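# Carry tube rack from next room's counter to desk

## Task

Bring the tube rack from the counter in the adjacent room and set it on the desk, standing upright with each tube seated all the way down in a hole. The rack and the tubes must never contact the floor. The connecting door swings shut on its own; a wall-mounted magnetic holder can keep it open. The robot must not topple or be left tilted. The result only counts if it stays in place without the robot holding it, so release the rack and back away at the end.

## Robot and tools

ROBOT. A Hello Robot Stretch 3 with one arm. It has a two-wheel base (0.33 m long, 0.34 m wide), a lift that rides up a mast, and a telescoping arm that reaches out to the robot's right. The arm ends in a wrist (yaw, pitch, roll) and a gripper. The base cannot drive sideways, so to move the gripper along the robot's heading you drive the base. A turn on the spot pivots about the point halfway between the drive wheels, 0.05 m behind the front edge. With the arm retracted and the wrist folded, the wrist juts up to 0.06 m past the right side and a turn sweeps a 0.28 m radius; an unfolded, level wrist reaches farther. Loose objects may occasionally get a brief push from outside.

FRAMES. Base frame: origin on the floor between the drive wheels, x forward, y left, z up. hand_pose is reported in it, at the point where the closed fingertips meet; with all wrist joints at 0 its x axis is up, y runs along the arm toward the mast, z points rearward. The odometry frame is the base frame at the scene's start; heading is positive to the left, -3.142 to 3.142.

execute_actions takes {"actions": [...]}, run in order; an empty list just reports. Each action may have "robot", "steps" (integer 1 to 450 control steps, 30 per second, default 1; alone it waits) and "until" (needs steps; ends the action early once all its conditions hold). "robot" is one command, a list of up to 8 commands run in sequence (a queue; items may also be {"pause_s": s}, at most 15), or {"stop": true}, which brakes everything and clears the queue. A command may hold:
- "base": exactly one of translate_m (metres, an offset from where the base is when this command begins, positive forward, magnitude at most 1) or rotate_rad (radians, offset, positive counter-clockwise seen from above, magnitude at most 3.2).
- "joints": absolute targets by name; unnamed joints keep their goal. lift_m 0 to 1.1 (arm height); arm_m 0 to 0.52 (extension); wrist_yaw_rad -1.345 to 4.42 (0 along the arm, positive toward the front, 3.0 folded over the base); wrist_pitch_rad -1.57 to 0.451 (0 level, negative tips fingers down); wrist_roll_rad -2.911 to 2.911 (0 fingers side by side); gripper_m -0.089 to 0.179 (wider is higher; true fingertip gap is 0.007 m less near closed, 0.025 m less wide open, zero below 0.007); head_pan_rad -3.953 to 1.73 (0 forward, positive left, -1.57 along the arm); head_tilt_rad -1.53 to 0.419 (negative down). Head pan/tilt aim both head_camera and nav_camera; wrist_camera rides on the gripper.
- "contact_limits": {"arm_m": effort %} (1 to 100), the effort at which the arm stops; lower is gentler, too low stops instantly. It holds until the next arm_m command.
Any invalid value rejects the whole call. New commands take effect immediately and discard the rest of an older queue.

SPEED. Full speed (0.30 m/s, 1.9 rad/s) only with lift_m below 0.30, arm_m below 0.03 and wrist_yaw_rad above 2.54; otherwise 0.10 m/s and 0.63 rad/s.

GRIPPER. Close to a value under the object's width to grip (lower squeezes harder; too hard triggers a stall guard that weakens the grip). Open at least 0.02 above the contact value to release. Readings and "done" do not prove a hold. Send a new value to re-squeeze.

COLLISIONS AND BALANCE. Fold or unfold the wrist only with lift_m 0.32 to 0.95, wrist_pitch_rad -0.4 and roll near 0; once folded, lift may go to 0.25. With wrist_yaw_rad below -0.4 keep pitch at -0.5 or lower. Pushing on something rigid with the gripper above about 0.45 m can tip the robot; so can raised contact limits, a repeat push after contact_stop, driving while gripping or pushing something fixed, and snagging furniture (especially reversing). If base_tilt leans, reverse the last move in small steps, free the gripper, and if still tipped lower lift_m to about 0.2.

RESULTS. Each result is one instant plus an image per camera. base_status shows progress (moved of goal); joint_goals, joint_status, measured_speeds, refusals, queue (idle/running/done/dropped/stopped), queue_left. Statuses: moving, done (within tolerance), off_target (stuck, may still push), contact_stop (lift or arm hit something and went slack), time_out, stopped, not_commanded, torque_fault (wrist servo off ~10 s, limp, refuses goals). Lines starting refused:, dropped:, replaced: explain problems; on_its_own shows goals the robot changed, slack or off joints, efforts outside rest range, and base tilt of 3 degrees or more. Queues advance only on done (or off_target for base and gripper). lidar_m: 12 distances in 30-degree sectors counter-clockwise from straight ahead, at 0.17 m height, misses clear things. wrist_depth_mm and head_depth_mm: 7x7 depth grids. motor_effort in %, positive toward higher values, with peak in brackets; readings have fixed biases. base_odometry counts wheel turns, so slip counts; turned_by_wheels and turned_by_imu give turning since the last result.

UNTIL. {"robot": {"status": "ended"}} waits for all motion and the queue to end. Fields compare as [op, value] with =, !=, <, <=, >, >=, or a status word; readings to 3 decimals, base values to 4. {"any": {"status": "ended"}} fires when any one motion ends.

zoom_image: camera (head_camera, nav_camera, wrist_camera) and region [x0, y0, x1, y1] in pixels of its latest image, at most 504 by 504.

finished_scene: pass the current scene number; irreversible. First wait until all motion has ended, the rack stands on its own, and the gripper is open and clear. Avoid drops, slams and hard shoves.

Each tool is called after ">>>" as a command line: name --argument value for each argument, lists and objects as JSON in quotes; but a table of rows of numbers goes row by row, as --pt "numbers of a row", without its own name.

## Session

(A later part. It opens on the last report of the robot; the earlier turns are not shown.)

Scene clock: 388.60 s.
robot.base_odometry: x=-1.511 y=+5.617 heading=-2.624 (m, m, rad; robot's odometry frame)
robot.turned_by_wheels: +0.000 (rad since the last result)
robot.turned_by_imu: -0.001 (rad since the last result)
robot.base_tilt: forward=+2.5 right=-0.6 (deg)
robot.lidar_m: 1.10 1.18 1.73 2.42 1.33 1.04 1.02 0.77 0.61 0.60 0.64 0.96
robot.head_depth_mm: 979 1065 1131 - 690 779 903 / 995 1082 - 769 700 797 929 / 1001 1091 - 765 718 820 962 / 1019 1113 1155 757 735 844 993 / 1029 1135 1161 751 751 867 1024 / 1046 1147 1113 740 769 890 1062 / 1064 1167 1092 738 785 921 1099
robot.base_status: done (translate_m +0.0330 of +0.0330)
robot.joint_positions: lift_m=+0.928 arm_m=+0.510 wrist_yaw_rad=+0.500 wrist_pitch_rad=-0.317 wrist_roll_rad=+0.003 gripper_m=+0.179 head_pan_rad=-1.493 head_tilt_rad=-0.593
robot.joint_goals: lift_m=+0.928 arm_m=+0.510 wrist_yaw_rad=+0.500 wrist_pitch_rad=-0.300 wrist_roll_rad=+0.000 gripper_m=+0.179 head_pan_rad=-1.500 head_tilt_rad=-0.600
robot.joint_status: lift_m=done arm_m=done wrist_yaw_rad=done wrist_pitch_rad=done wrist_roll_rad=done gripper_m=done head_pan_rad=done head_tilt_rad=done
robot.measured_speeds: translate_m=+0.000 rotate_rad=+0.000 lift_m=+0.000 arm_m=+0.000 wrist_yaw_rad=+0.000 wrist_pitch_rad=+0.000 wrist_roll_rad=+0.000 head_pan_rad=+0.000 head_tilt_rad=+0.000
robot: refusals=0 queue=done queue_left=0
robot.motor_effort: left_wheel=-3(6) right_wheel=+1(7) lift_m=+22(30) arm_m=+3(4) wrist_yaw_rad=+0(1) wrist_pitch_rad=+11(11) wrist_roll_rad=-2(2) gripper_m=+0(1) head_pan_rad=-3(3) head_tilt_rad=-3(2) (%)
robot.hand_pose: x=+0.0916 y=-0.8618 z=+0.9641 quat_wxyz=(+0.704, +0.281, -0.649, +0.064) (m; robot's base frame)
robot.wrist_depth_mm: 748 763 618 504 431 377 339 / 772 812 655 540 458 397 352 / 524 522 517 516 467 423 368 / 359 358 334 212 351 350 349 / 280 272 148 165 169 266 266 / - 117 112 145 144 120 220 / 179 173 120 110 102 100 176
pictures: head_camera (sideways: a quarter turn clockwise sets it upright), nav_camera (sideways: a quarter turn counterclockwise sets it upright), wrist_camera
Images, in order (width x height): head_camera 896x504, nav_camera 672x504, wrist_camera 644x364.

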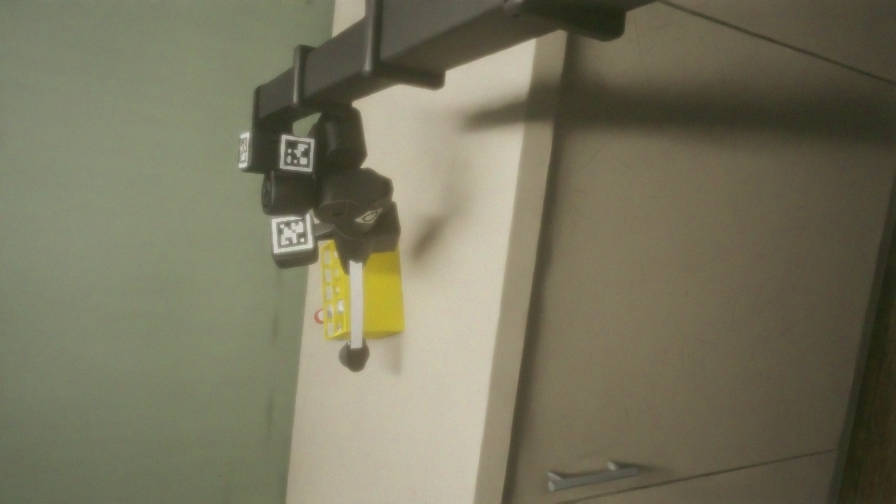

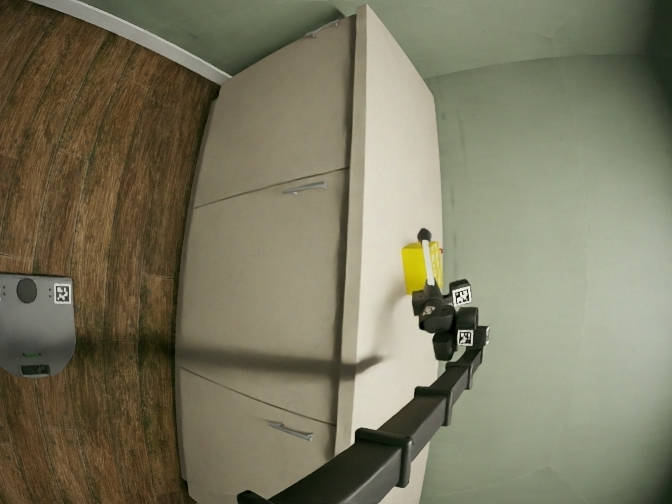

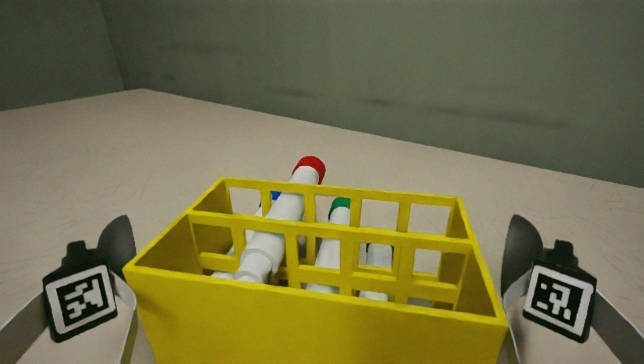

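>>> execute_actions --actions '[{"robot":[{"joints":{"arm_m":0.52},"base":{"translate_m":0.025}},{"joints":{"gripper_m":0.105}},{"pause_s":0.5}],"steps":200,"until":{"robot":{"status":"ended"}}}]'

Scene clock: 396.20 s.
robot.base_odometry: x=-1.533 y=+5.605 heading=-2.624 (m, m, rad; robot's odometry frame)
robot.turned_by_wheels: +0.000 (rad since the last result)
robot.turned_by_imu: -0.002 (rad since the last result)
robot.base_tilt: forward=+2.5 right=-0.6 (deg)
robot.lidar_m: 1.08 1.15 1.69 2.41 1.37 1.06 1.05 0.77 0.61 0.60 0.65 0.96
robot.head_depth_mm: 980 1063 1134 - 702 785 906 / 992 1080 - 773 703 802 932 / 1007 1094 - 766 719 825 962 / 1022 1119 1169 756 738 845 998 / 1037 1131 1194 751 755 871 1030 / 1048 1152 1111 742 777 896 1065 / 1065 1172 1093 738 783 923 1105
robot.base_status: done (translate_m +0.0250 of +0.0250)
robot.joint_positions: lift_m=+0.928 arm_m=+0.517 wrist_yaw_rad=+0.500 wrist_pitch_rad=-0.314 wrist_roll_rad=+0.003 gripper_m=+0.106 head_pan_rad=-1.493 head_tilt_rad=-0.593
robot.joint_goals: lift_m=+0.928 arm_m=+0.520 wrist_yaw_rad=+0.500 wrist_pitch_rad=-0.300 wrist_roll_rad=+0.000 gripper_m=+0.105 head_pan_rad=-1.500 head_tilt_rad=-0.600
robot.joint_status: lift_m=done arm_m=done wrist_yaw_rad=done wrist_pitch_rad=done wrist_roll_rad=done gripper_m=done head_pan_rad=done head_tilt_rad=done
robot.measured_speeds: translate_m=+0.000 rotate_rad=+0.000 lift_m=+0.000 arm_m=+0.000 wrist_yaw_rad=+0.000 wrist_pitch_rad=+0.000 wrist_roll_rad=+0.000 head_pan_rad=+0.000 head_tilt_rad=+0.000
robot: refusals=0 queue=done queue_left=0
robot.motor_effort: left_wheel=-3(5) right_wheel=+2(7) lift_m=+22(22) arm_m=+3(3) wrist_yaw_rad=+0(0) wrist_pitch_rad=+9(11) wrist_roll_rad=-2(2) gripper_m=-22(96) head_pan_rad=-3(3) head_tilt_rad=-3(3) (%)
robot.hand_pose: x=+0.0917 y=-0.8693 z=+0.9648 quat_wxyz=(+0.704, +0.280, -0.650, +0.065) (m; robot's base frame)
robot.wrist_depth_mm: 730 754 611 506 430 372 333 / 758 809 663 534 448 391 344 / 527 526 531 521 470 417 361 / 366 360 358 217 357 352 354 / 275 148 155 161 169 275 268 / 229 130 118 146 144 - 218 / 180 174 130 112 99 174 183
pictures: head_camera (sideways: a quarter turn clockwise sets it upright), nav_camera (sideways: a quarter turn counterclockwise sets it upright), wrist_camera
Images, in order (width x height): head_camera 896x504, nav_camera 672x504, wrist_camera 644x364.

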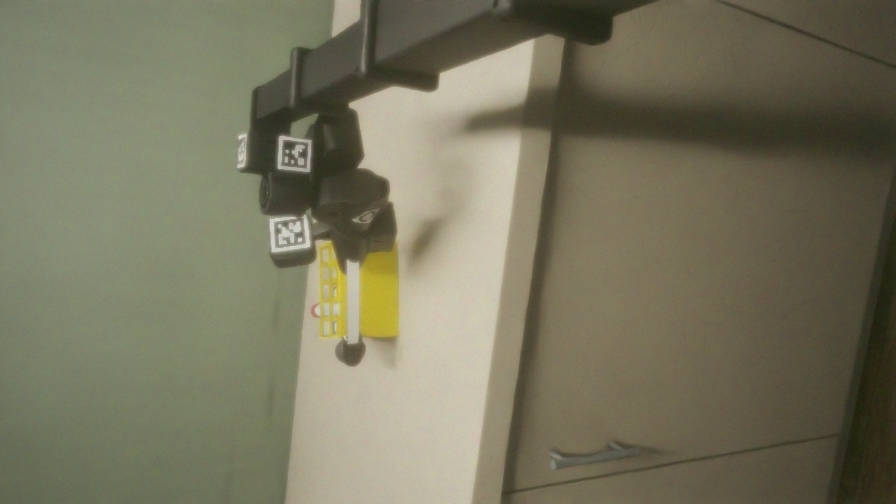

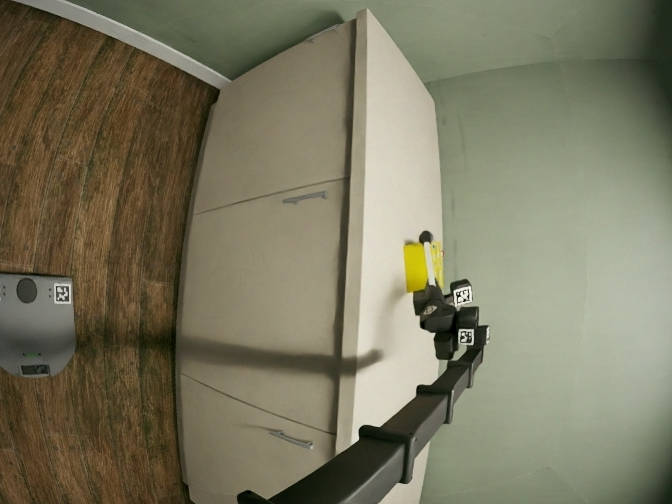

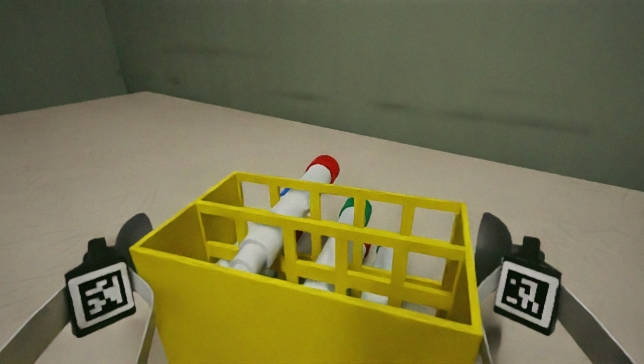

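>>> execute_actions --actions '[{"robot":[{"joints":{"arm_m":0.39}},{"joints":{"gripper_m":0.179}},{"joints":{"lift_m":1.06}},{"joints":{"wrist_pitch_rad":-1.2,"arm_m":0.51},"base":{"translate_m":0.065}}],"steps":400,"until":{"robot":{"status":"ended"}}}]'

Scene clock: 414.77 s.
robot.base_odometry: x=-1.589 y=+5.573 heading=-2.624 (m, m, rad; robot's odometry frame)
robot.turned_by_wheels: +0.000 (rad since the last result)
robot.turned_by_imu: -0.003 (rad since the last result)
robot.base_tilt: forward=+2.5 right=-0.6 (deg)
robot.lidar_m: 1.01 1.08 1.59 2.42 1.46 1.13 1.11 0.78 0.62 0.61 0.65 0.97
robot.head_depth_mm: 970 1098 1131 778 695 791 915 / 982 1116 1146 773 714 814 949 / 1004 - 1016 732 728 836 976 / 1028 1119 1094 722 743 861 1006 / 1039 1136 1127 718 763 877 1043 / 1053 1161 1108 739 780 906 1082 / 1069 1187 1089 742 802 936 1173
robot.base_status: done (translate_m +0.0650 of +0.0650)
robot.joint_positions: lift_m=+1.060 arm_m=+0.510 wrist_yaw_rad=+0.499 wrist_pitch_rad=-1.202 wrist_roll_rad=+0.003 gripper_m=+0.179 head_pan_rad=-1.493 head_tilt_rad=-0.593
robot.joint_goals: lift_m=+1.060 arm_m=+0.510 wrist_yaw_rad=+0.500 wrist_pitch_rad=-1.200 wrist_roll_rad=+0.000 gripper_m=+0.179 head_pan_rad=-1.500 head_tilt_rad=-0.600
robot.joint_status: lift_m=done arm_m=done wrist_yaw_rad=done wrist_pitch_rad=done wrist_roll_rad=done gripper_m=done head_pan_rad=done head_tilt_rad=done
robot.measured_speeds: translate_m=+0.000 rotate_rad=+0.000 lift_m=+0.000 arm_m=+0.000 wrist_yaw_rad=+0.000 wrist_pitch_rad=+0.000 wrist_roll_rad=+0.000 head_pan_rad=+0.000 head_tilt_rad=+0.000
robot: refusals=0 queue=done queue_left=0
robot.motor_effort: left_wheel=-3(5) right_wheel=+2(5) lift_m=+31(32) arm_m=+3(3) wrist_yaw_rad=+0(0) wrist_pitch_rad=+2(11) wrist_roll_rad=-2(2) gripper_m=+0(83) head_pan_rad=-3(3) head_tilt_rad=-4(2) (%)
robot.hand_pose: x=+0.0119 y=-0.7162 z=+0.9508 quat_wxyz=(+0.663, +0.531, -0.467, -0.245) (m; robot's base frame)
robot.wrist_depth_mm: 238 240 239 239 240 239 240 / 230 230 229 175 230 229 230 / 223 223 156 151 221 222 222 / 214 213 150 170 182 213 214 / 207 149 163 164 172 206 206 / 203 197 156 188 174 199 200 / - 195 195 193 135 193 193
pictures: head_camera (sideways: a quarter turn clockwise sets it upright), nav_camera (sideways: a quarter turn counterclockwise sets it upright), wrist_camera
Images, in order (width x height): head_camera 896x504, nav_camera 672x504, wrist_camera 644x364.

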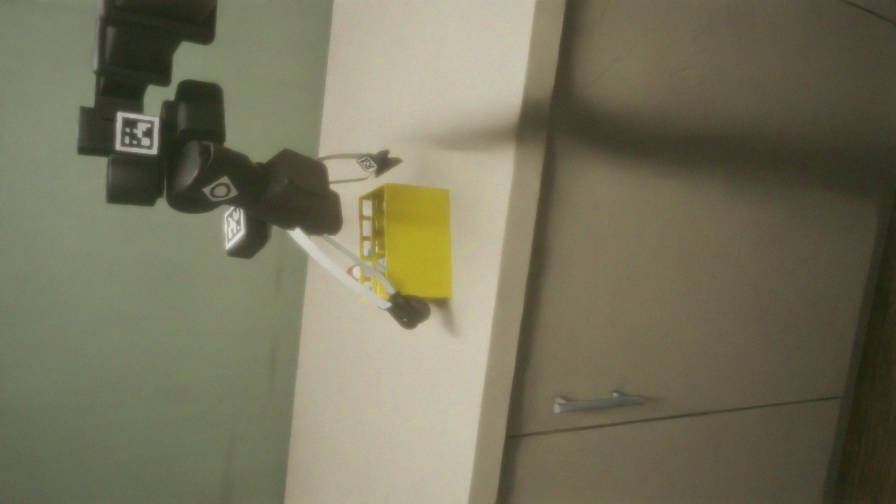

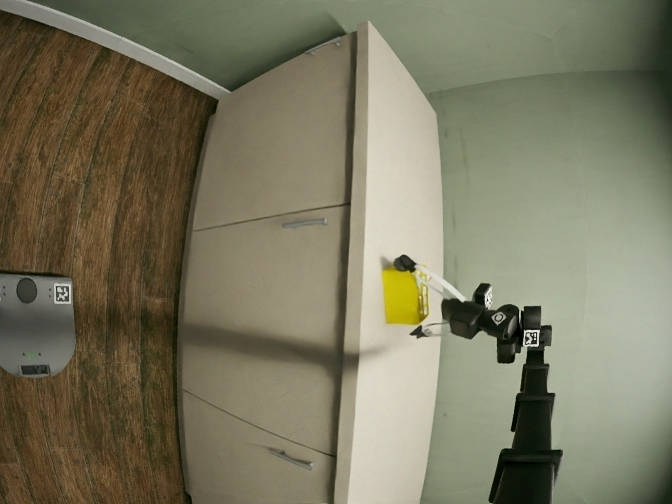

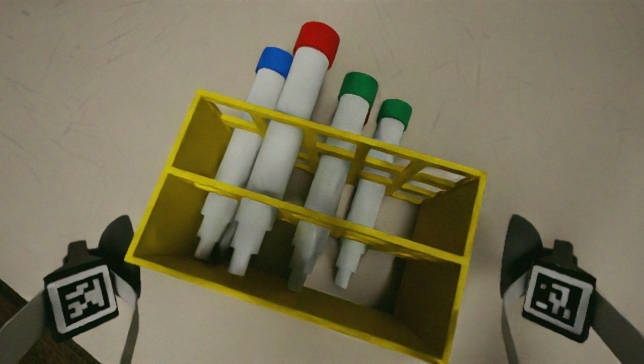

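>>> execute_actions --actions '[{"robot":[{"joints":{"lift_m":1.1}},{"joints":{"wrist_yaw_rad":0.18,"arm_m":0.52},"base":{"translate_m":0.03}}],"steps":300,"until":{"robot":{"status":"ended"}}}]'

Scene clock: 422.33 s.
robot.base_odometry: x=-1.615 y=+5.558 heading=-2.624 (m, m, rad; robot's odometry frame)
robot.turned_by_wheels: +0.000 (rad since the last result)
robot.turned_by_imu: -0.002 (rad since the last result)
robot.base_tilt: forward=+2.5 right=-0.6 (deg)
robot.lidar_m: 0.98 1.05 1.54 2.42 1.49 1.16 1.14 0.79 0.62 0.61 0.66 0.98
robot.head_depth_mm: - 1069 1126 781 697 796 926 / 976 1112 1153 773 714 820 951 / 995 - 1077 728 730 840 984 / 1023 1128 1139 719 750 864 1013 / 1044 1144 1132 751 769 888 1053 / 1058 1161 1104 741 779 910 1082 / 1069 1173 1093 749 810 937 1172
robot.base_status: done (translate_m +0.0300 of +0.0300)
robot.joint_positions: lift_m=+1.098 arm_m=+0.517 wrist_yaw_rad=+0.182 wrist_pitch_rad=-1.203 wrist_roll_rad=+0.003 gripper_m=+0.179 head_pan_rad=-1.493 head_tilt_rad=-0.593
robot.joint_goals: lift_m=+1.100 arm_m=+0.520 wrist_yaw_rad=+0.180 wrist_pitch_rad=-1.200 wrist_roll_rad=+0.000 gripper_m=+0.179 head_pan_rad=-1.500 head_tilt_rad=-0.600
robot.joint_status: lift_m=done arm_m=done wrist_yaw_rad=done wrist_pitch_rad=done wrist_roll_rad=done gripper_m=done head_pan_rad=done head_tilt_rad=done
robot.measured_speeds: translate_m=+0.000 rotate_rad=+0.000 lift_m=+0.000 arm_m=+0.000 wrist_yaw_rad=+0.000 wrist_pitch_rad=+0.000 wrist_roll_rad=+0.000 head_pan_rad=+0.000 head_tilt_rad=+0.000
robot: refusals=0 queue=done queue_left=0
robot.motor_effort: left_wheel=-3(5) right_wheel=+2(6) lift_m=+31(32) arm_m=+3(1) wrist_yaw_rad=-2(2) wrist_pitch_rad=+2(2) wrist_roll_rad=-2(2) gripper_m=+0(0) head_pan_rad=-3(3) head_tilt_rad=-3(3) (%)
robot.hand_pose: x=-0.0090 y=-0.7305 z=+0.9887 quat_wxyz=(+0.616, +0.451, -0.545, -0.346) (m; robot's base frame)
robot.wrist_depth_mm: 284 282 281 281 282 281 282 / 271 271 273 273 272 270 271 / 263 261 259 259 261 261 262 / 251 253 206 209 253 253 252 / 243 245 196 202 235 247 244 / - 235 192 219 231 236 237 / 228 228 191 195 195 228 227
pictures: head_camera (sideways: a quarter turn clockwise sets it upright), nav_camera (sideways: a quarter turn counterclockwise sets it upright), wrist_camera
Images, in order (width x height): head_camera 896x504, nav_camera 672x504, wrist_camera 644x364.

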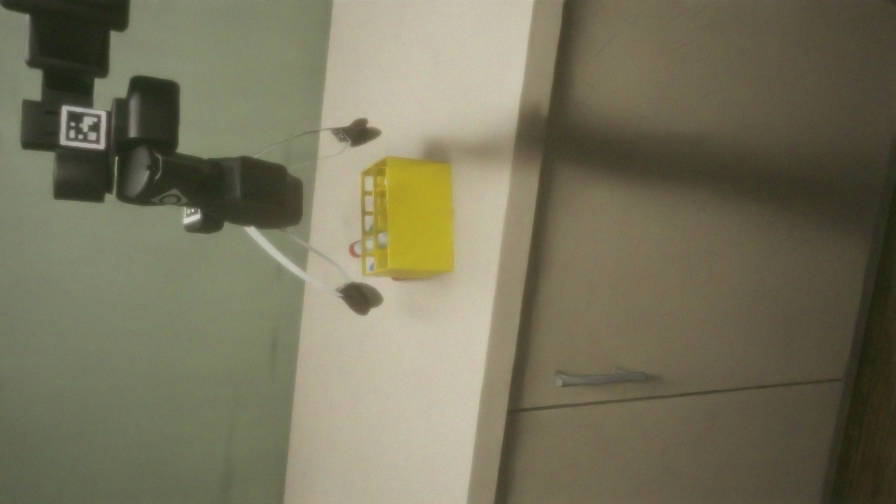

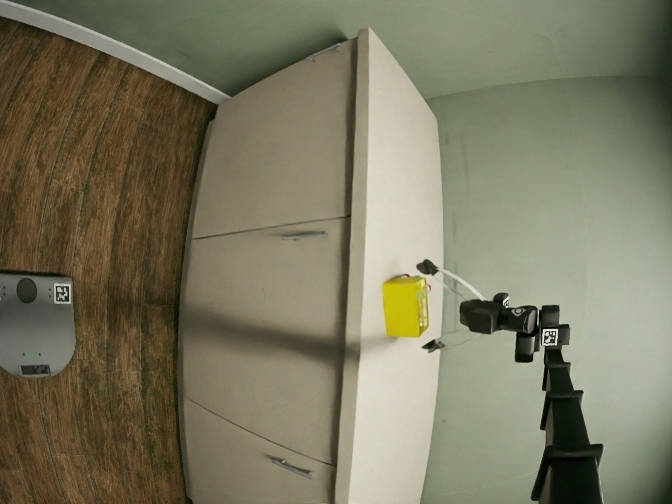

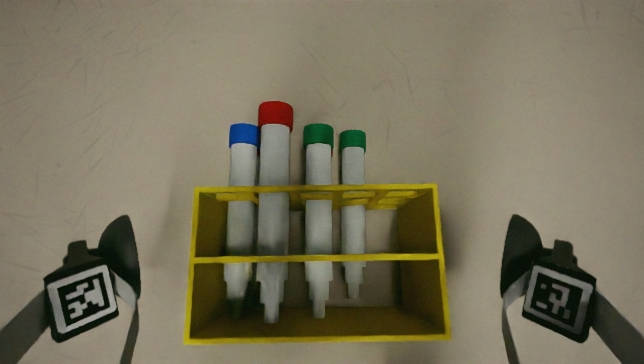

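>>> execute_actions --actions '[{"robot":{"joints":{"lift_m":1.065}},"steps":300,"until":{"robot":{"status":"ended"}}}]'

Scene clock: 424.73 s.
robot.base_odometry: x=-1.615 y=+5.558 heading=-2.624 (m, m, rad; robot's odometry frame)
robot.turned_by_wheels: +0.000 (rad since the last result)
robot.turned_by_imu: -0.001 (rad since the last result)
robot.base_tilt: forward=+2.3 right=-0.5 (deg)
robot.lidar_m: 0.98 1.05 1.54 2.41 1.49 1.16 1.14 0.79 0.62 0.61 0.66 0.98
robot.head_depth_mm: 980 1094 1133 781 699 795 923 / 980 1114 1159 772 716 817 948 / 999 - 1018 726 732 839 985 / 1025 1123 1101 722 749 864 1015 / 1042 1141 1119 747 770 888 1047 / 1054 1163 1106 744 780 913 1090 / 1074 1176 1088 748 808 938 1165
robot.base_status: done (translate_m +0.0300 of +0.0300)
robot.joint_positions: lift_m=+1.065 arm_m=+0.517 wrist_yaw_rad=+0.182 wrist_pitch_rad=-1.203 wrist_roll_rad=+0.003 gripper_m=+0.179 head_pan_rad=-1.493 head_tilt_rad=-0.593
robot.joint_goals: lift_m=+1.065 arm_m=+0.520 wrist_yaw_rad=+0.180 wrist_pitch_rad=-1.200 wrist_roll_rad=+0.000 gripper_m=+0.179 head_pan_rad=-1.500 head_tilt_rad=-0.600
robot.joint_status: lift_m=done arm_m=done wrist_yaw_rad=done wrist_pitch_rad=done wrist_roll_rad=done gripper_m=done head_pan_rad=done head_tilt_rad=done
robot.measured_speeds: translate_m=+0.000 rotate_rad=+0.000 lift_m=+0.000 arm_m=+0.000 wrist_yaw_rad=+0.000 wrist_pitch_rad=+0.000 wrist_roll_rad=+0.000 head_pan_rad=+0.000 head_tilt_rad=+0.000
robot: refusals=0 queue=done queue_left=0
robot.motor_effort: left_wheel=-3(3) right_wheel=+2(2) lift_m=+22(30) arm_m=+3(3) wrist_yaw_rad=-2(2) wrist_pitch_rad=+2(2) wrist_roll_rad=-2(2) gripper_m=+0(1) head_pan_rad=-3(3) head_tilt_rad=-2(2) (%)
robot.hand_pose: x=-0.0090 y=-0.7305 z=+0.9562 quat_wxyz=(+0.616, +0.451, -0.545, -0.346) (m; robot's base frame)
robot.wrist_depth_mm: 245 245 245 245 245 246 245 / 237 236 237 236 236 235 236 / 227 228 177 186 229 227 229 / 219 219 154 170 160 220 220 / 212 210 162 193 177 212 212 / - 141 155 192 202 203 206 / 198 196 150 149 146 197 198
pictures: head_camera (sideways: a quarter turn clockwise sets it upright), nav_camera (sideways: a quarter turn counterclockwise sets it upright), wrist_camera
Images, in order (width x height): head_camera 896x504, nav_camera 672x504, wrist_camera 644x364.

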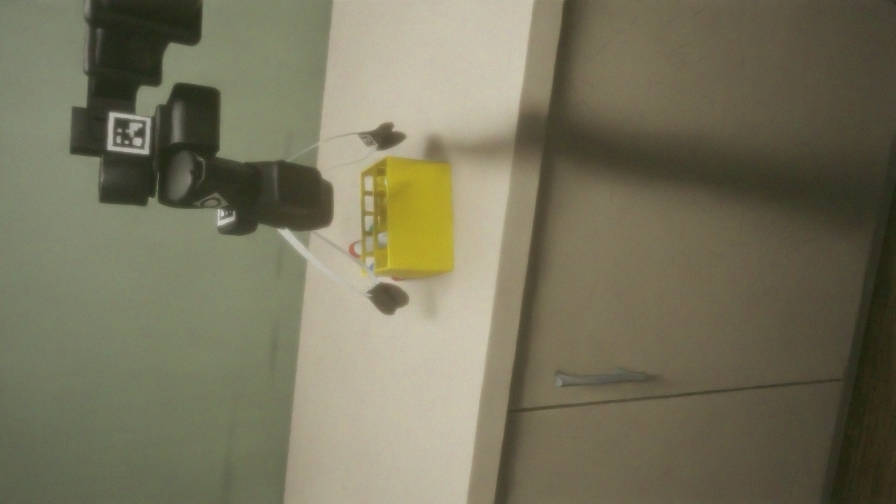

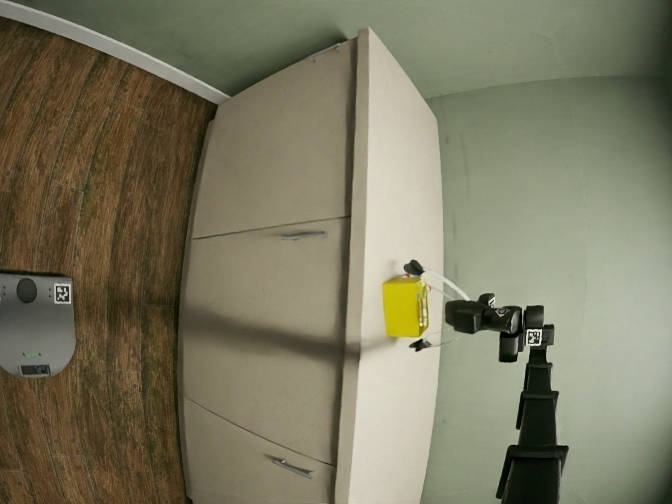

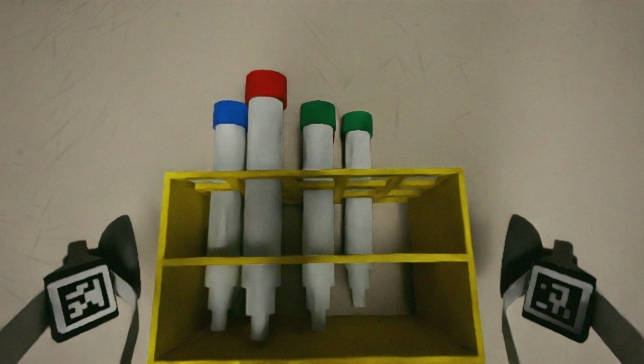

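>>> zoom_image --camera "head_camera" --region '[320,130,500,330]'

Region (320, 130, 500, 330) of head_camera's 896x504 image, scaled by 2.520, with more detail than that image has; it fills the left 454 columns of this view, and the rest is white.

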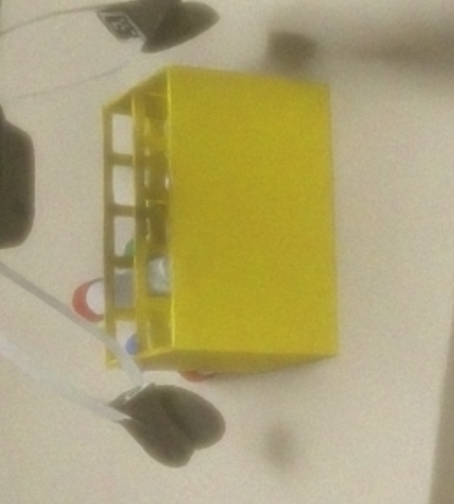

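>>> execute_actions --actions '[{"robot":[{"joints":{"gripper_m":0.098}},{"pause_s":0.5},{"joints":{"lift_m":1.1}},{"joints":{"wrist_pitch_rad":-0.8}}],"steps":300,"until":{"robot":{"status":"ended"}}}]'

Scene clock: 433.03 s.
robot.base_odometry: x=-1.615 y=+5.558 heading=-2.624 (m, m, rad; robot's odometry frame)
robot.turned_by_wheels: +0.000 (rad since the last result)
robot.turned_by_imu: -0.002 (rad since the last result)
robot.base_tilt: forward=+2.4 right=-0.4 (deg)
robot.lidar_m: 0.98 1.05 1.54 2.42 1.49 1.16 1.14 0.79 0.62 0.61 0.66 0.98
robot.head_depth_mm: - 1074 1134 783 698 796 923 / 970 1114 1150 773 715 815 951 / 993 - 944 766 733 842 984 / 1027 1127 805 758 749 863 1015 / 1045 1147 1111 750 768 884 1048 / 1064 1158 1102 740 778 911 1083 / 1073 1178 1088 747 810 937 1172
robot.base_status: done (translate_m +0.0300 of +0.0300)
robot.joint_positions: lift_m=+1.098 arm_m=+0.517 wrist_yaw_rad=+0.182 wrist_pitch_rad=-0.824 wrist_roll_rad=+0.001 gripper_m=+0.099 head_pan_rad=-1.493 head_tilt_rad=-0.593
robot.joint_goals: lift_m=+1.100 arm_m=+0.520 wrist_yaw_rad=+0.180 wrist_pitch_rad=-0.800 wrist_roll_rad=+0.000 gripper_m=+0.098 head_pan_rad=-1.500 head_tilt_rad=-0.600
robot.joint_status: lift_m=done arm_m=done wrist_yaw_rad=done wrist_pitch_rad=done wrist_roll_rad=done gripper_m=done head_pan_rad=done head_tilt_rad=done
robot.measured_speeds: translate_m=+0.000 rotate_rad=+0.000 lift_m=+0.000 arm_m=+0.000 wrist_yaw_rad=+0.000 wrist_pitch_rad=+0.000 wrist_roll_rad=+0.000 head_pan_rad=+0.000 head_tilt_rad=+0.000
robot: refusals=0 queue=done queue_left=0
robot.motor_effort: left_wheel=-3(3) right_wheel=+2(2) lift_m=+31(34) arm_m=+3(3) wrist_yaw_rad=-3(1) wrist_pitch_rad=+15(14) wrist_roll_rad=-1(2) gripper_m=-17(93) head_pan_rad=-2(3) head_tilt_rad=-3(2) (%)
robot.hand_pose: x=+0.0067 y=-0.8156 z=+1.0319 quat_wxyz=(+0.671, +0.341, -0.619, -0.224) (m; robot's base frame)
robot.wrist_depth_mm: 495 495 494 489 460 432 406 / 425 429 429 427 420 425 424 / 373 373 176 178 372 373 375 / 335 336 168 168 163 332 333 / 302 301 164 168 184 300 301 / 277 133 151 190 210 - 276 / 253 249 137 148 147 248 252
pictures: head_camera (sideways: a quarter turn clockwise sets it upright), nav_camera (sideways: a quarter turn counterclockwise sets it upright), wrist_camera
Images, in order (width x height): head_camera 896x504, nav_camera 672x504, wrist_camera 644x364.

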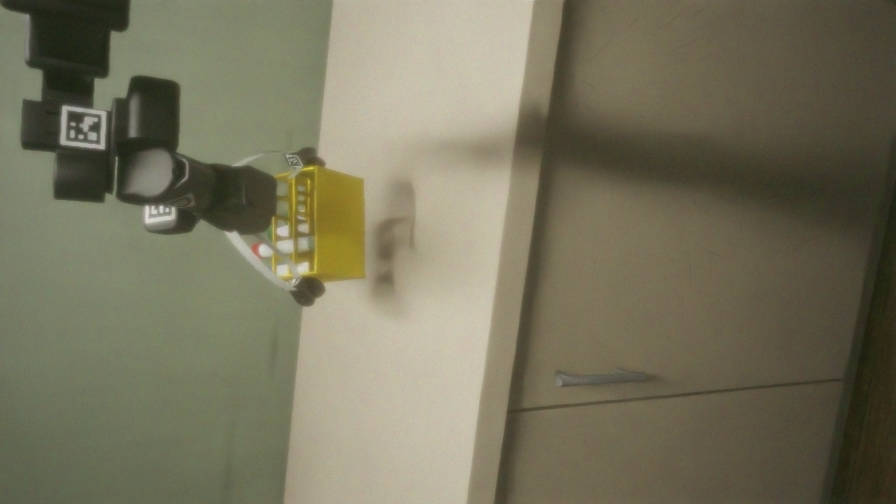

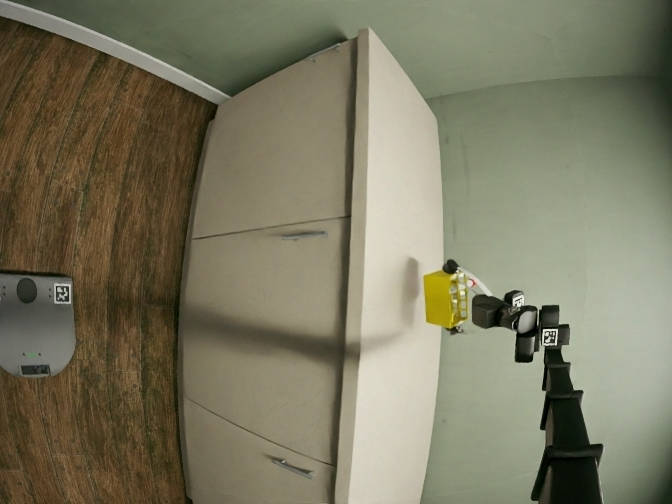

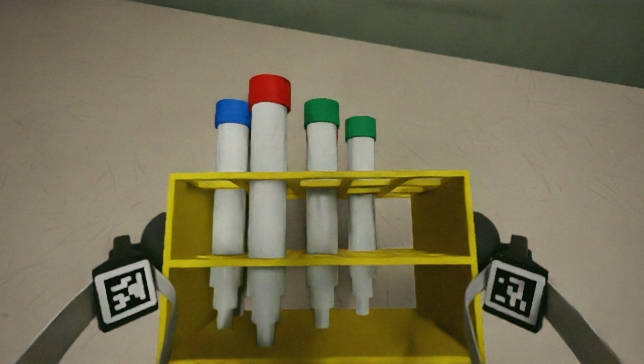

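Holding rigidly. Continue rotating.

>>> execute_actions --actions '[{"robot":[{"joints":{"wrist_pitch_rad":-0.3}},{"joints":{"wrist_pitch_rad":0.1}},{"joints":{"wrist_pitch_rad":0.4}},{"pause_s":0.7}],"steps":300,"until":{"robot":{"status":"ended"}}}]'

Scene clock: 438.23 s.
robot.base_odometry: x=-1.615 y=+5.558 heading=-2.624 (m, m, rad; robot's odometry frame)
robot.turned_by_wheels: +0.000 (rad since the last result)
robot.turned_by_imu: -0.001 (rad since the last result)
robot.base_tilt: forward=+2.4 right=-0.5 (deg)
robot.lidar_m: 0.98 1.05 1.54 2.42 1.49 1.16 1.14 0.79 0.62 0.61 0.66 0.98
robot.head_depth_mm: - 1066 1126 781 699 796 923 / 972 1115 1152 772 714 818 953 / - 1134 1155 766 732 839 980 / 746 1125 1142 757 748 860 1016 / 1042 1137 1121 751 767 889 1049 / 1054 1165 1101 741 781 913 1082 / 1072 1183 1085 748 807 940 1175
robot.base_status: done (translate_m +0.0300 of +0.0300)
robot.joint_positions: lift_m=+1.098 arm_m=+0.517 wrist_yaw_rad=+0.182 wrist_pitch_rad=+0.363 wrist_roll_rad=+0.001 gripper_m=+0.099 head_pan_rad=-1.493 head_tilt_rad=-0.593
robot.joint_goals: lift_m=+1.100 arm_m=+0.520 wrist_yaw_rad=+0.180 wrist_pitch_rad=+0.400 wrist_roll_rad=+0.000 gripper_m=+0.098 head_pan_rad=-1.500 head_tilt_rad=-0.600
robot.joint_status: lift_m=done arm_m=done wrist_yaw_rad=done wrist_pitch_rad=done wrist_roll_rad=done gripper_m=done head_pan_rad=done head_tilt_rad=done
robot.measured_speeds: translate_m=+0.000 rotate_rad=+0.000 lift_m=+0.000 arm_m=+0.000 wrist_yaw_rad=+0.000 wrist_pitch_rad=+0.000 wrist_roll_rad=+0.000 head_pan_rad=+0.000 head_tilt_rad=+0.000
robot: refusals=0 queue=done queue_left=0
robot.motor_effort: left_wheel=-3(3) right_wheel=+2(2) lift_m=+31(31) arm_m=+3(3) wrist_yaw_rad=-2(1) wrist_pitch_rad=+23(24) wrist_roll_rad=-1(1) gripper_m=-17(16) head_pan_rad=-3(3) head_tilt_rad=-2(3) (%)
robot.hand_pose: x=+0.0235 y=-0.9059 z=+1.3047 quat_wxyz=(+0.681, -0.063, -0.704, +0.190) (m; robot's base frame)
robot.wrist_depth_mm: 782 700 628 564 517 472 438 / 730 656 602 539 499 466 429 / 700 631 177 178 480 451 421 / 683 606 170 171 163 431 407 / 643 592 165 167 183 415 399 / 614 133 151 188 211 - 386 / 617 542 138 149 148 396 372
pictures: head_camera (sideways: a quarter turn clockwise sets it upright), nav_camera (sideways: a quarter turn counterclockwise sets it upright), wrist_camera
Images, in order (width x height): head_camera 896x504, nav_camera 672x504, wrist_camera 644x364.

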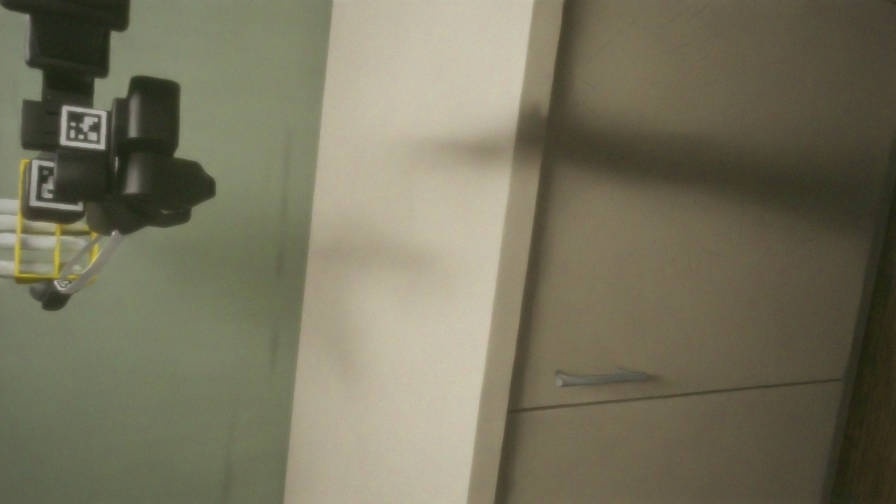

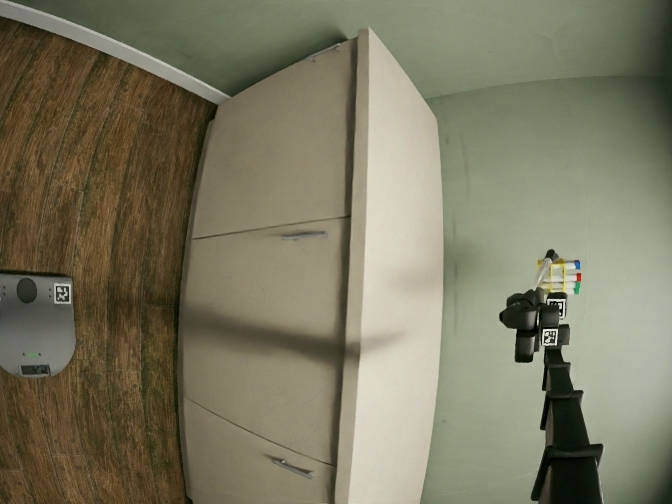

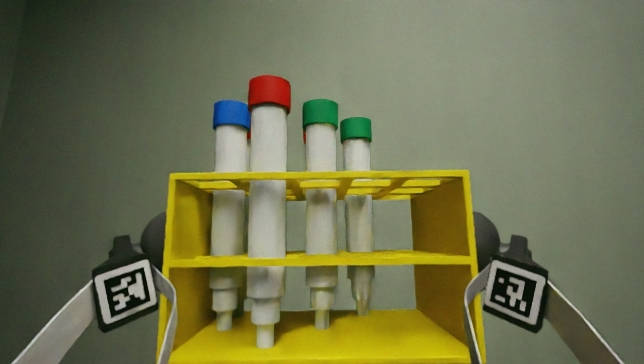

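>>> execute_actions --actions '[{"robot":[{"joints":{"arm_m":0.0}},{"joints":{"lift_m":0.75}},{"joints":{"wrist_yaw_rad":0.9}},{"joints":{"wrist_yaw_rad":1.57,"head_pan_rad":0,"head_tilt_rad":-0.7}},{"base":{"rotate_rad":1.571}}],"steps":450,"until":{"robot":{"status":"ended"}}}]'

Scene clock: 458.77 s.
robot.base_odometry: x=-1.615 y=+5.558 heading=-1.053 (m, m, rad; robot's odometry frame)
robot.turned_by_wheels: +1.571 (rad since the last result)
robot.turned_by_imu: +1.570 (rad since the last result)
robot.base_tilt: forward=+2.6 right=-0.5 (deg)
robot.lidar_m: 2.42 1.50 1.16 1.14 0.79 0.62 0.61 0.65 0.97 0.98 1.05 1.52
robot.head_depth_mm: 2152 2371 2644 2256 1767 332 320 / 2156 2406 2661 2248 1758 321 335 / 2155 2404 2657 2232 1747 1430 1189 / 2170 2413 2674 2179 1735 1427 1213 / 2089 2331 2582 2163 1722 1424 1201 / 2049 2282 2557 2147 1704 1411 1201 / 2058 2288 2500 2132 1700 1406 1195
robot.base_status: done (rotate_rad +1.5708 of +1.5710)
robot.joint_positions: lift_m=+0.750 arm_m=+0.000 wrist_yaw_rad=+1.569 wrist_pitch_rad=+0.365 wrist_roll_rad=+0.001 gripper_m=+0.099 head_pan_rad=-0.007 head_tilt_rad=-0.692
robot.joint_goals: lift_m=+0.750 arm_m=+0.000 wrist_yaw_rad=+1.570 wrist_pitch_rad=+0.400 wrist_roll_rad=+0.000 gripper_m=+0.098 head_pan_rad=+0.000 head_tilt_rad=-0.700
robot.joint_status: lift_m=done arm_m=done wrist_yaw_rad=done wrist_pitch_rad=done wrist_roll_rad=done gripper_m=done head_pan_rad=done head_tilt_rad=done
robot.measured_speeds: translate_m=+0.000 rotate_rad=+0.000 lift_m=+0.000 arm_m=+0.000 wrist_yaw_rad=+0.000 wrist_pitch_rad=+0.000 wrist_roll_rad=+0.000 head_pan_rad=+0.000 head_tilt_rad=+0.000
robot: refusals=0 queue=done queue_left=0
robot.motor_effort: left_wheel=-4(10) right_wheel=+3(6) lift_m=+22(33) arm_m=-2(4) wrist_yaw_rad=+2(3) wrist_pitch_rad=+22(23) wrist_roll_rad=-1(1) gripper_m=-17(17) head_pan_rad=+3(35) head_tilt_rad=-3(8) (%)
robot.hand_pose: x=+0.2266 y=-0.1457 z=+0.9578 quat_wxyz=(+0.402, +0.401, -0.583, +0.582) (m; robot's base frame)
robot.wrist_depth_mm: - - - - - - - / - - - - - - - / - - 173 197 - - - / - - 167 169 162 - - / - - 163 167 183 - - / - 133 150 188 210 - - / - - 137 149 147 - -
pictures: head_camera (sideways: a quarter turn clockwise sets it upright), nav_camera (sideways: a quarter turn counterclockwise sets it upright), wrist_camera
Images, in order (width x height): head_camera 896x504, nav_camera 672x504, wrist_camera 644x364.

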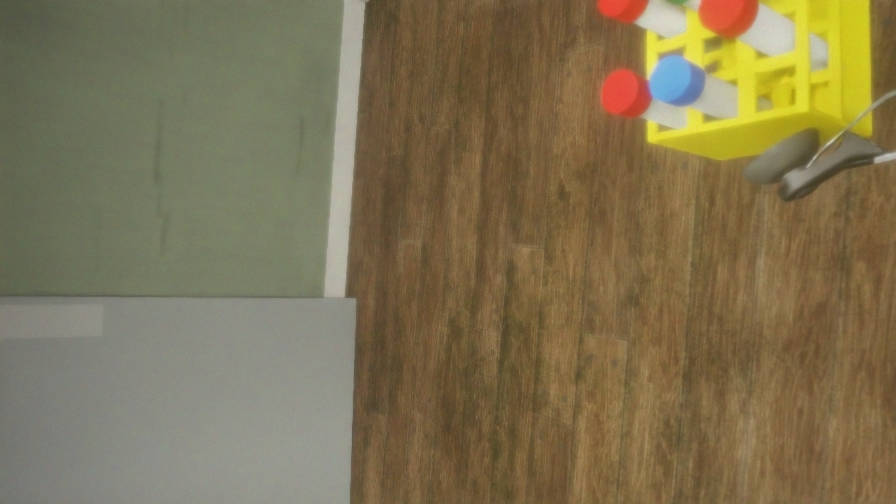

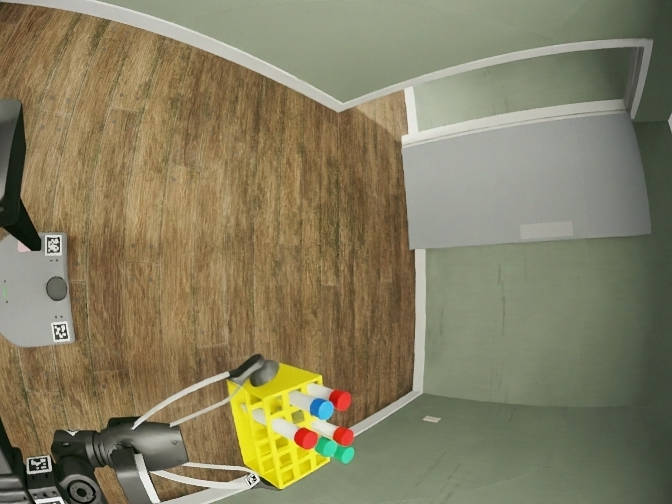

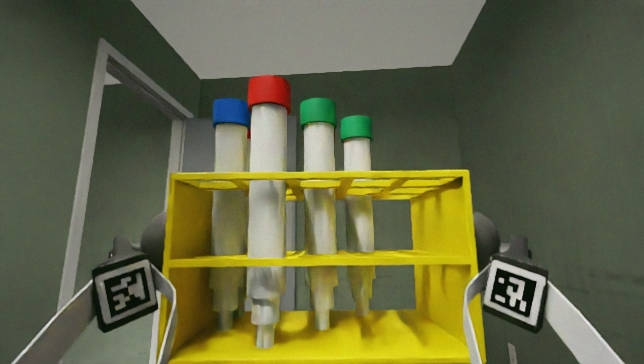

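>>> execute_actions --actions '[{"robot":[{"base":{"translate_m":1.0}},{"base":{"translate_m":0.9}}],"steps":450,"until":{"robot":{"status":"ended"}}},{"steps":300,"until":{"robot":{"status":"ended"}}}]'

Scene clock: 482.93 s.
robot.base_odometry: x=-0.675 y=+3.907 heading=-1.053 (m, m, rad; robot's odometry frame)
robot.turned_by_wheels: +0.000 (rad since the last result)
robot.turned_by_imu: +0.001 (rad since the last result)
robot.base_tilt: forward=+2.4 right=-0.5 (deg)
robot.lidar_m: 0.54 0.55 0.76 1.08 1.04 1.53 2.49 1.50 1.16 1.14 0.87 0.67
robot.head_depth_mm: 518 574 647 736 844 332 320 / 521 579 651 746 846 319 335 / 524 583 657 754 879 1030 1191 / 527 586 662 758 888 1063 1208 / 531 590 666 751 875 1018 1155 / 419 460 516 592 693 835 1054 / 410 457 515 590 691 835 1055
robot.base_status: done (translate_m +0.9000 of +0.9000)
robot.joint_positions: lift_m=+0.750 arm_m=+0.000 wrist_yaw_rad=+1.569 wrist_pitch_rad=+0.365 wrist_roll_rad=+0.001 gripper_m=+0.099 head_pan_rad=-0.007 head_tilt_rad=-0.692
robot.joint_goals: lift_m=+0.750 arm_m=+0.000 wrist_yaw_rad=+1.570 wrist_pitch_rad=+0.400 wrist_roll_rad=+0.000 gripper_m=+0.098 head_pan_rad=+0.000 head_tilt_rad=-0.700
robot.joint_status: lift_m=done arm_m=done wrist_yaw_rad=done wrist_pitch_rad=done wrist_roll_rad=done gripper_m=done head_pan_rad=done head_tilt_rad=done
robot.measured_speeds: translate_m=+0.000 rotate_rad=+0.000 lift_m=+0.000 arm_m=+0.000 wrist_yaw_rad=+0.000 wrist_pitch_rad=+0.000 wrist_roll_rad=+0.000 head_pan_rad=+0.000 head_tilt_rad=+0.000
robot: refusals=0 queue=done queue_left=0
robot.motor_effort: left_wheel=-4(7) right_wheel=+2(6) lift_m=+23(23) arm_m=-2(2) wrist_yaw_rad=+0(1) wrist_pitch_rad=+21(21) wrist_roll_rad=-1(1) gripper_m=-17(17) head_pan_rad=+3(3) head_tilt_rad=-3(3) (%)
robot.hand_pose: x=+0.2266 y=-0.1457 z=+0.9578 quat_wxyz=(+0.402, +0.401, -0.583, +0.582) (m; robot's base frame)
robot.wrist_depth_mm: 537 540 680 672 643 626 612 / 517 517 670 648 626 613 586 / 507 501 176 177 606 587 572 / 488 483 168 169 163 561 551 / 474 467 165 167 183 546 539 / 455 134 151 189 211 - 530 / 438 434 137 149 147 514 505
pictures: head_camera (sideways: a quarter turn clockwise sets it upright), nav_camera (sideways: a quarter turn counterclockwise sets it upright), wrist_camera
Images, in order (width x height): head_camera 896x504, nav_camera 672x504, wrist_camera 644x364.

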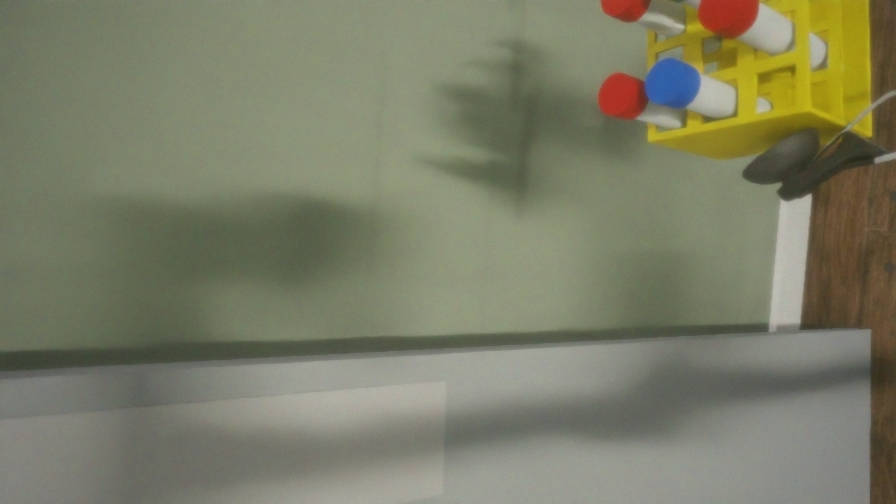

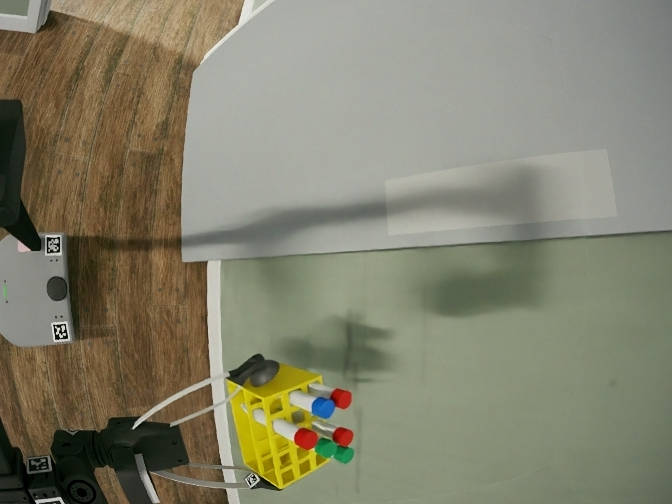

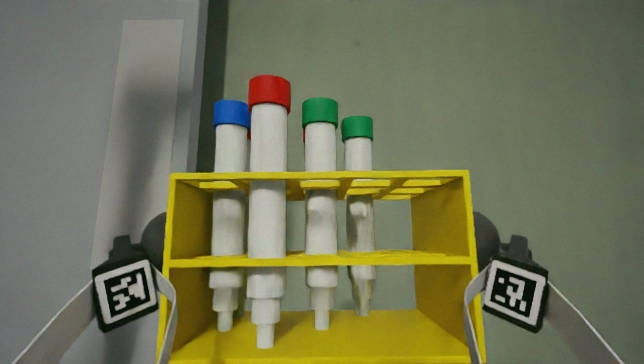

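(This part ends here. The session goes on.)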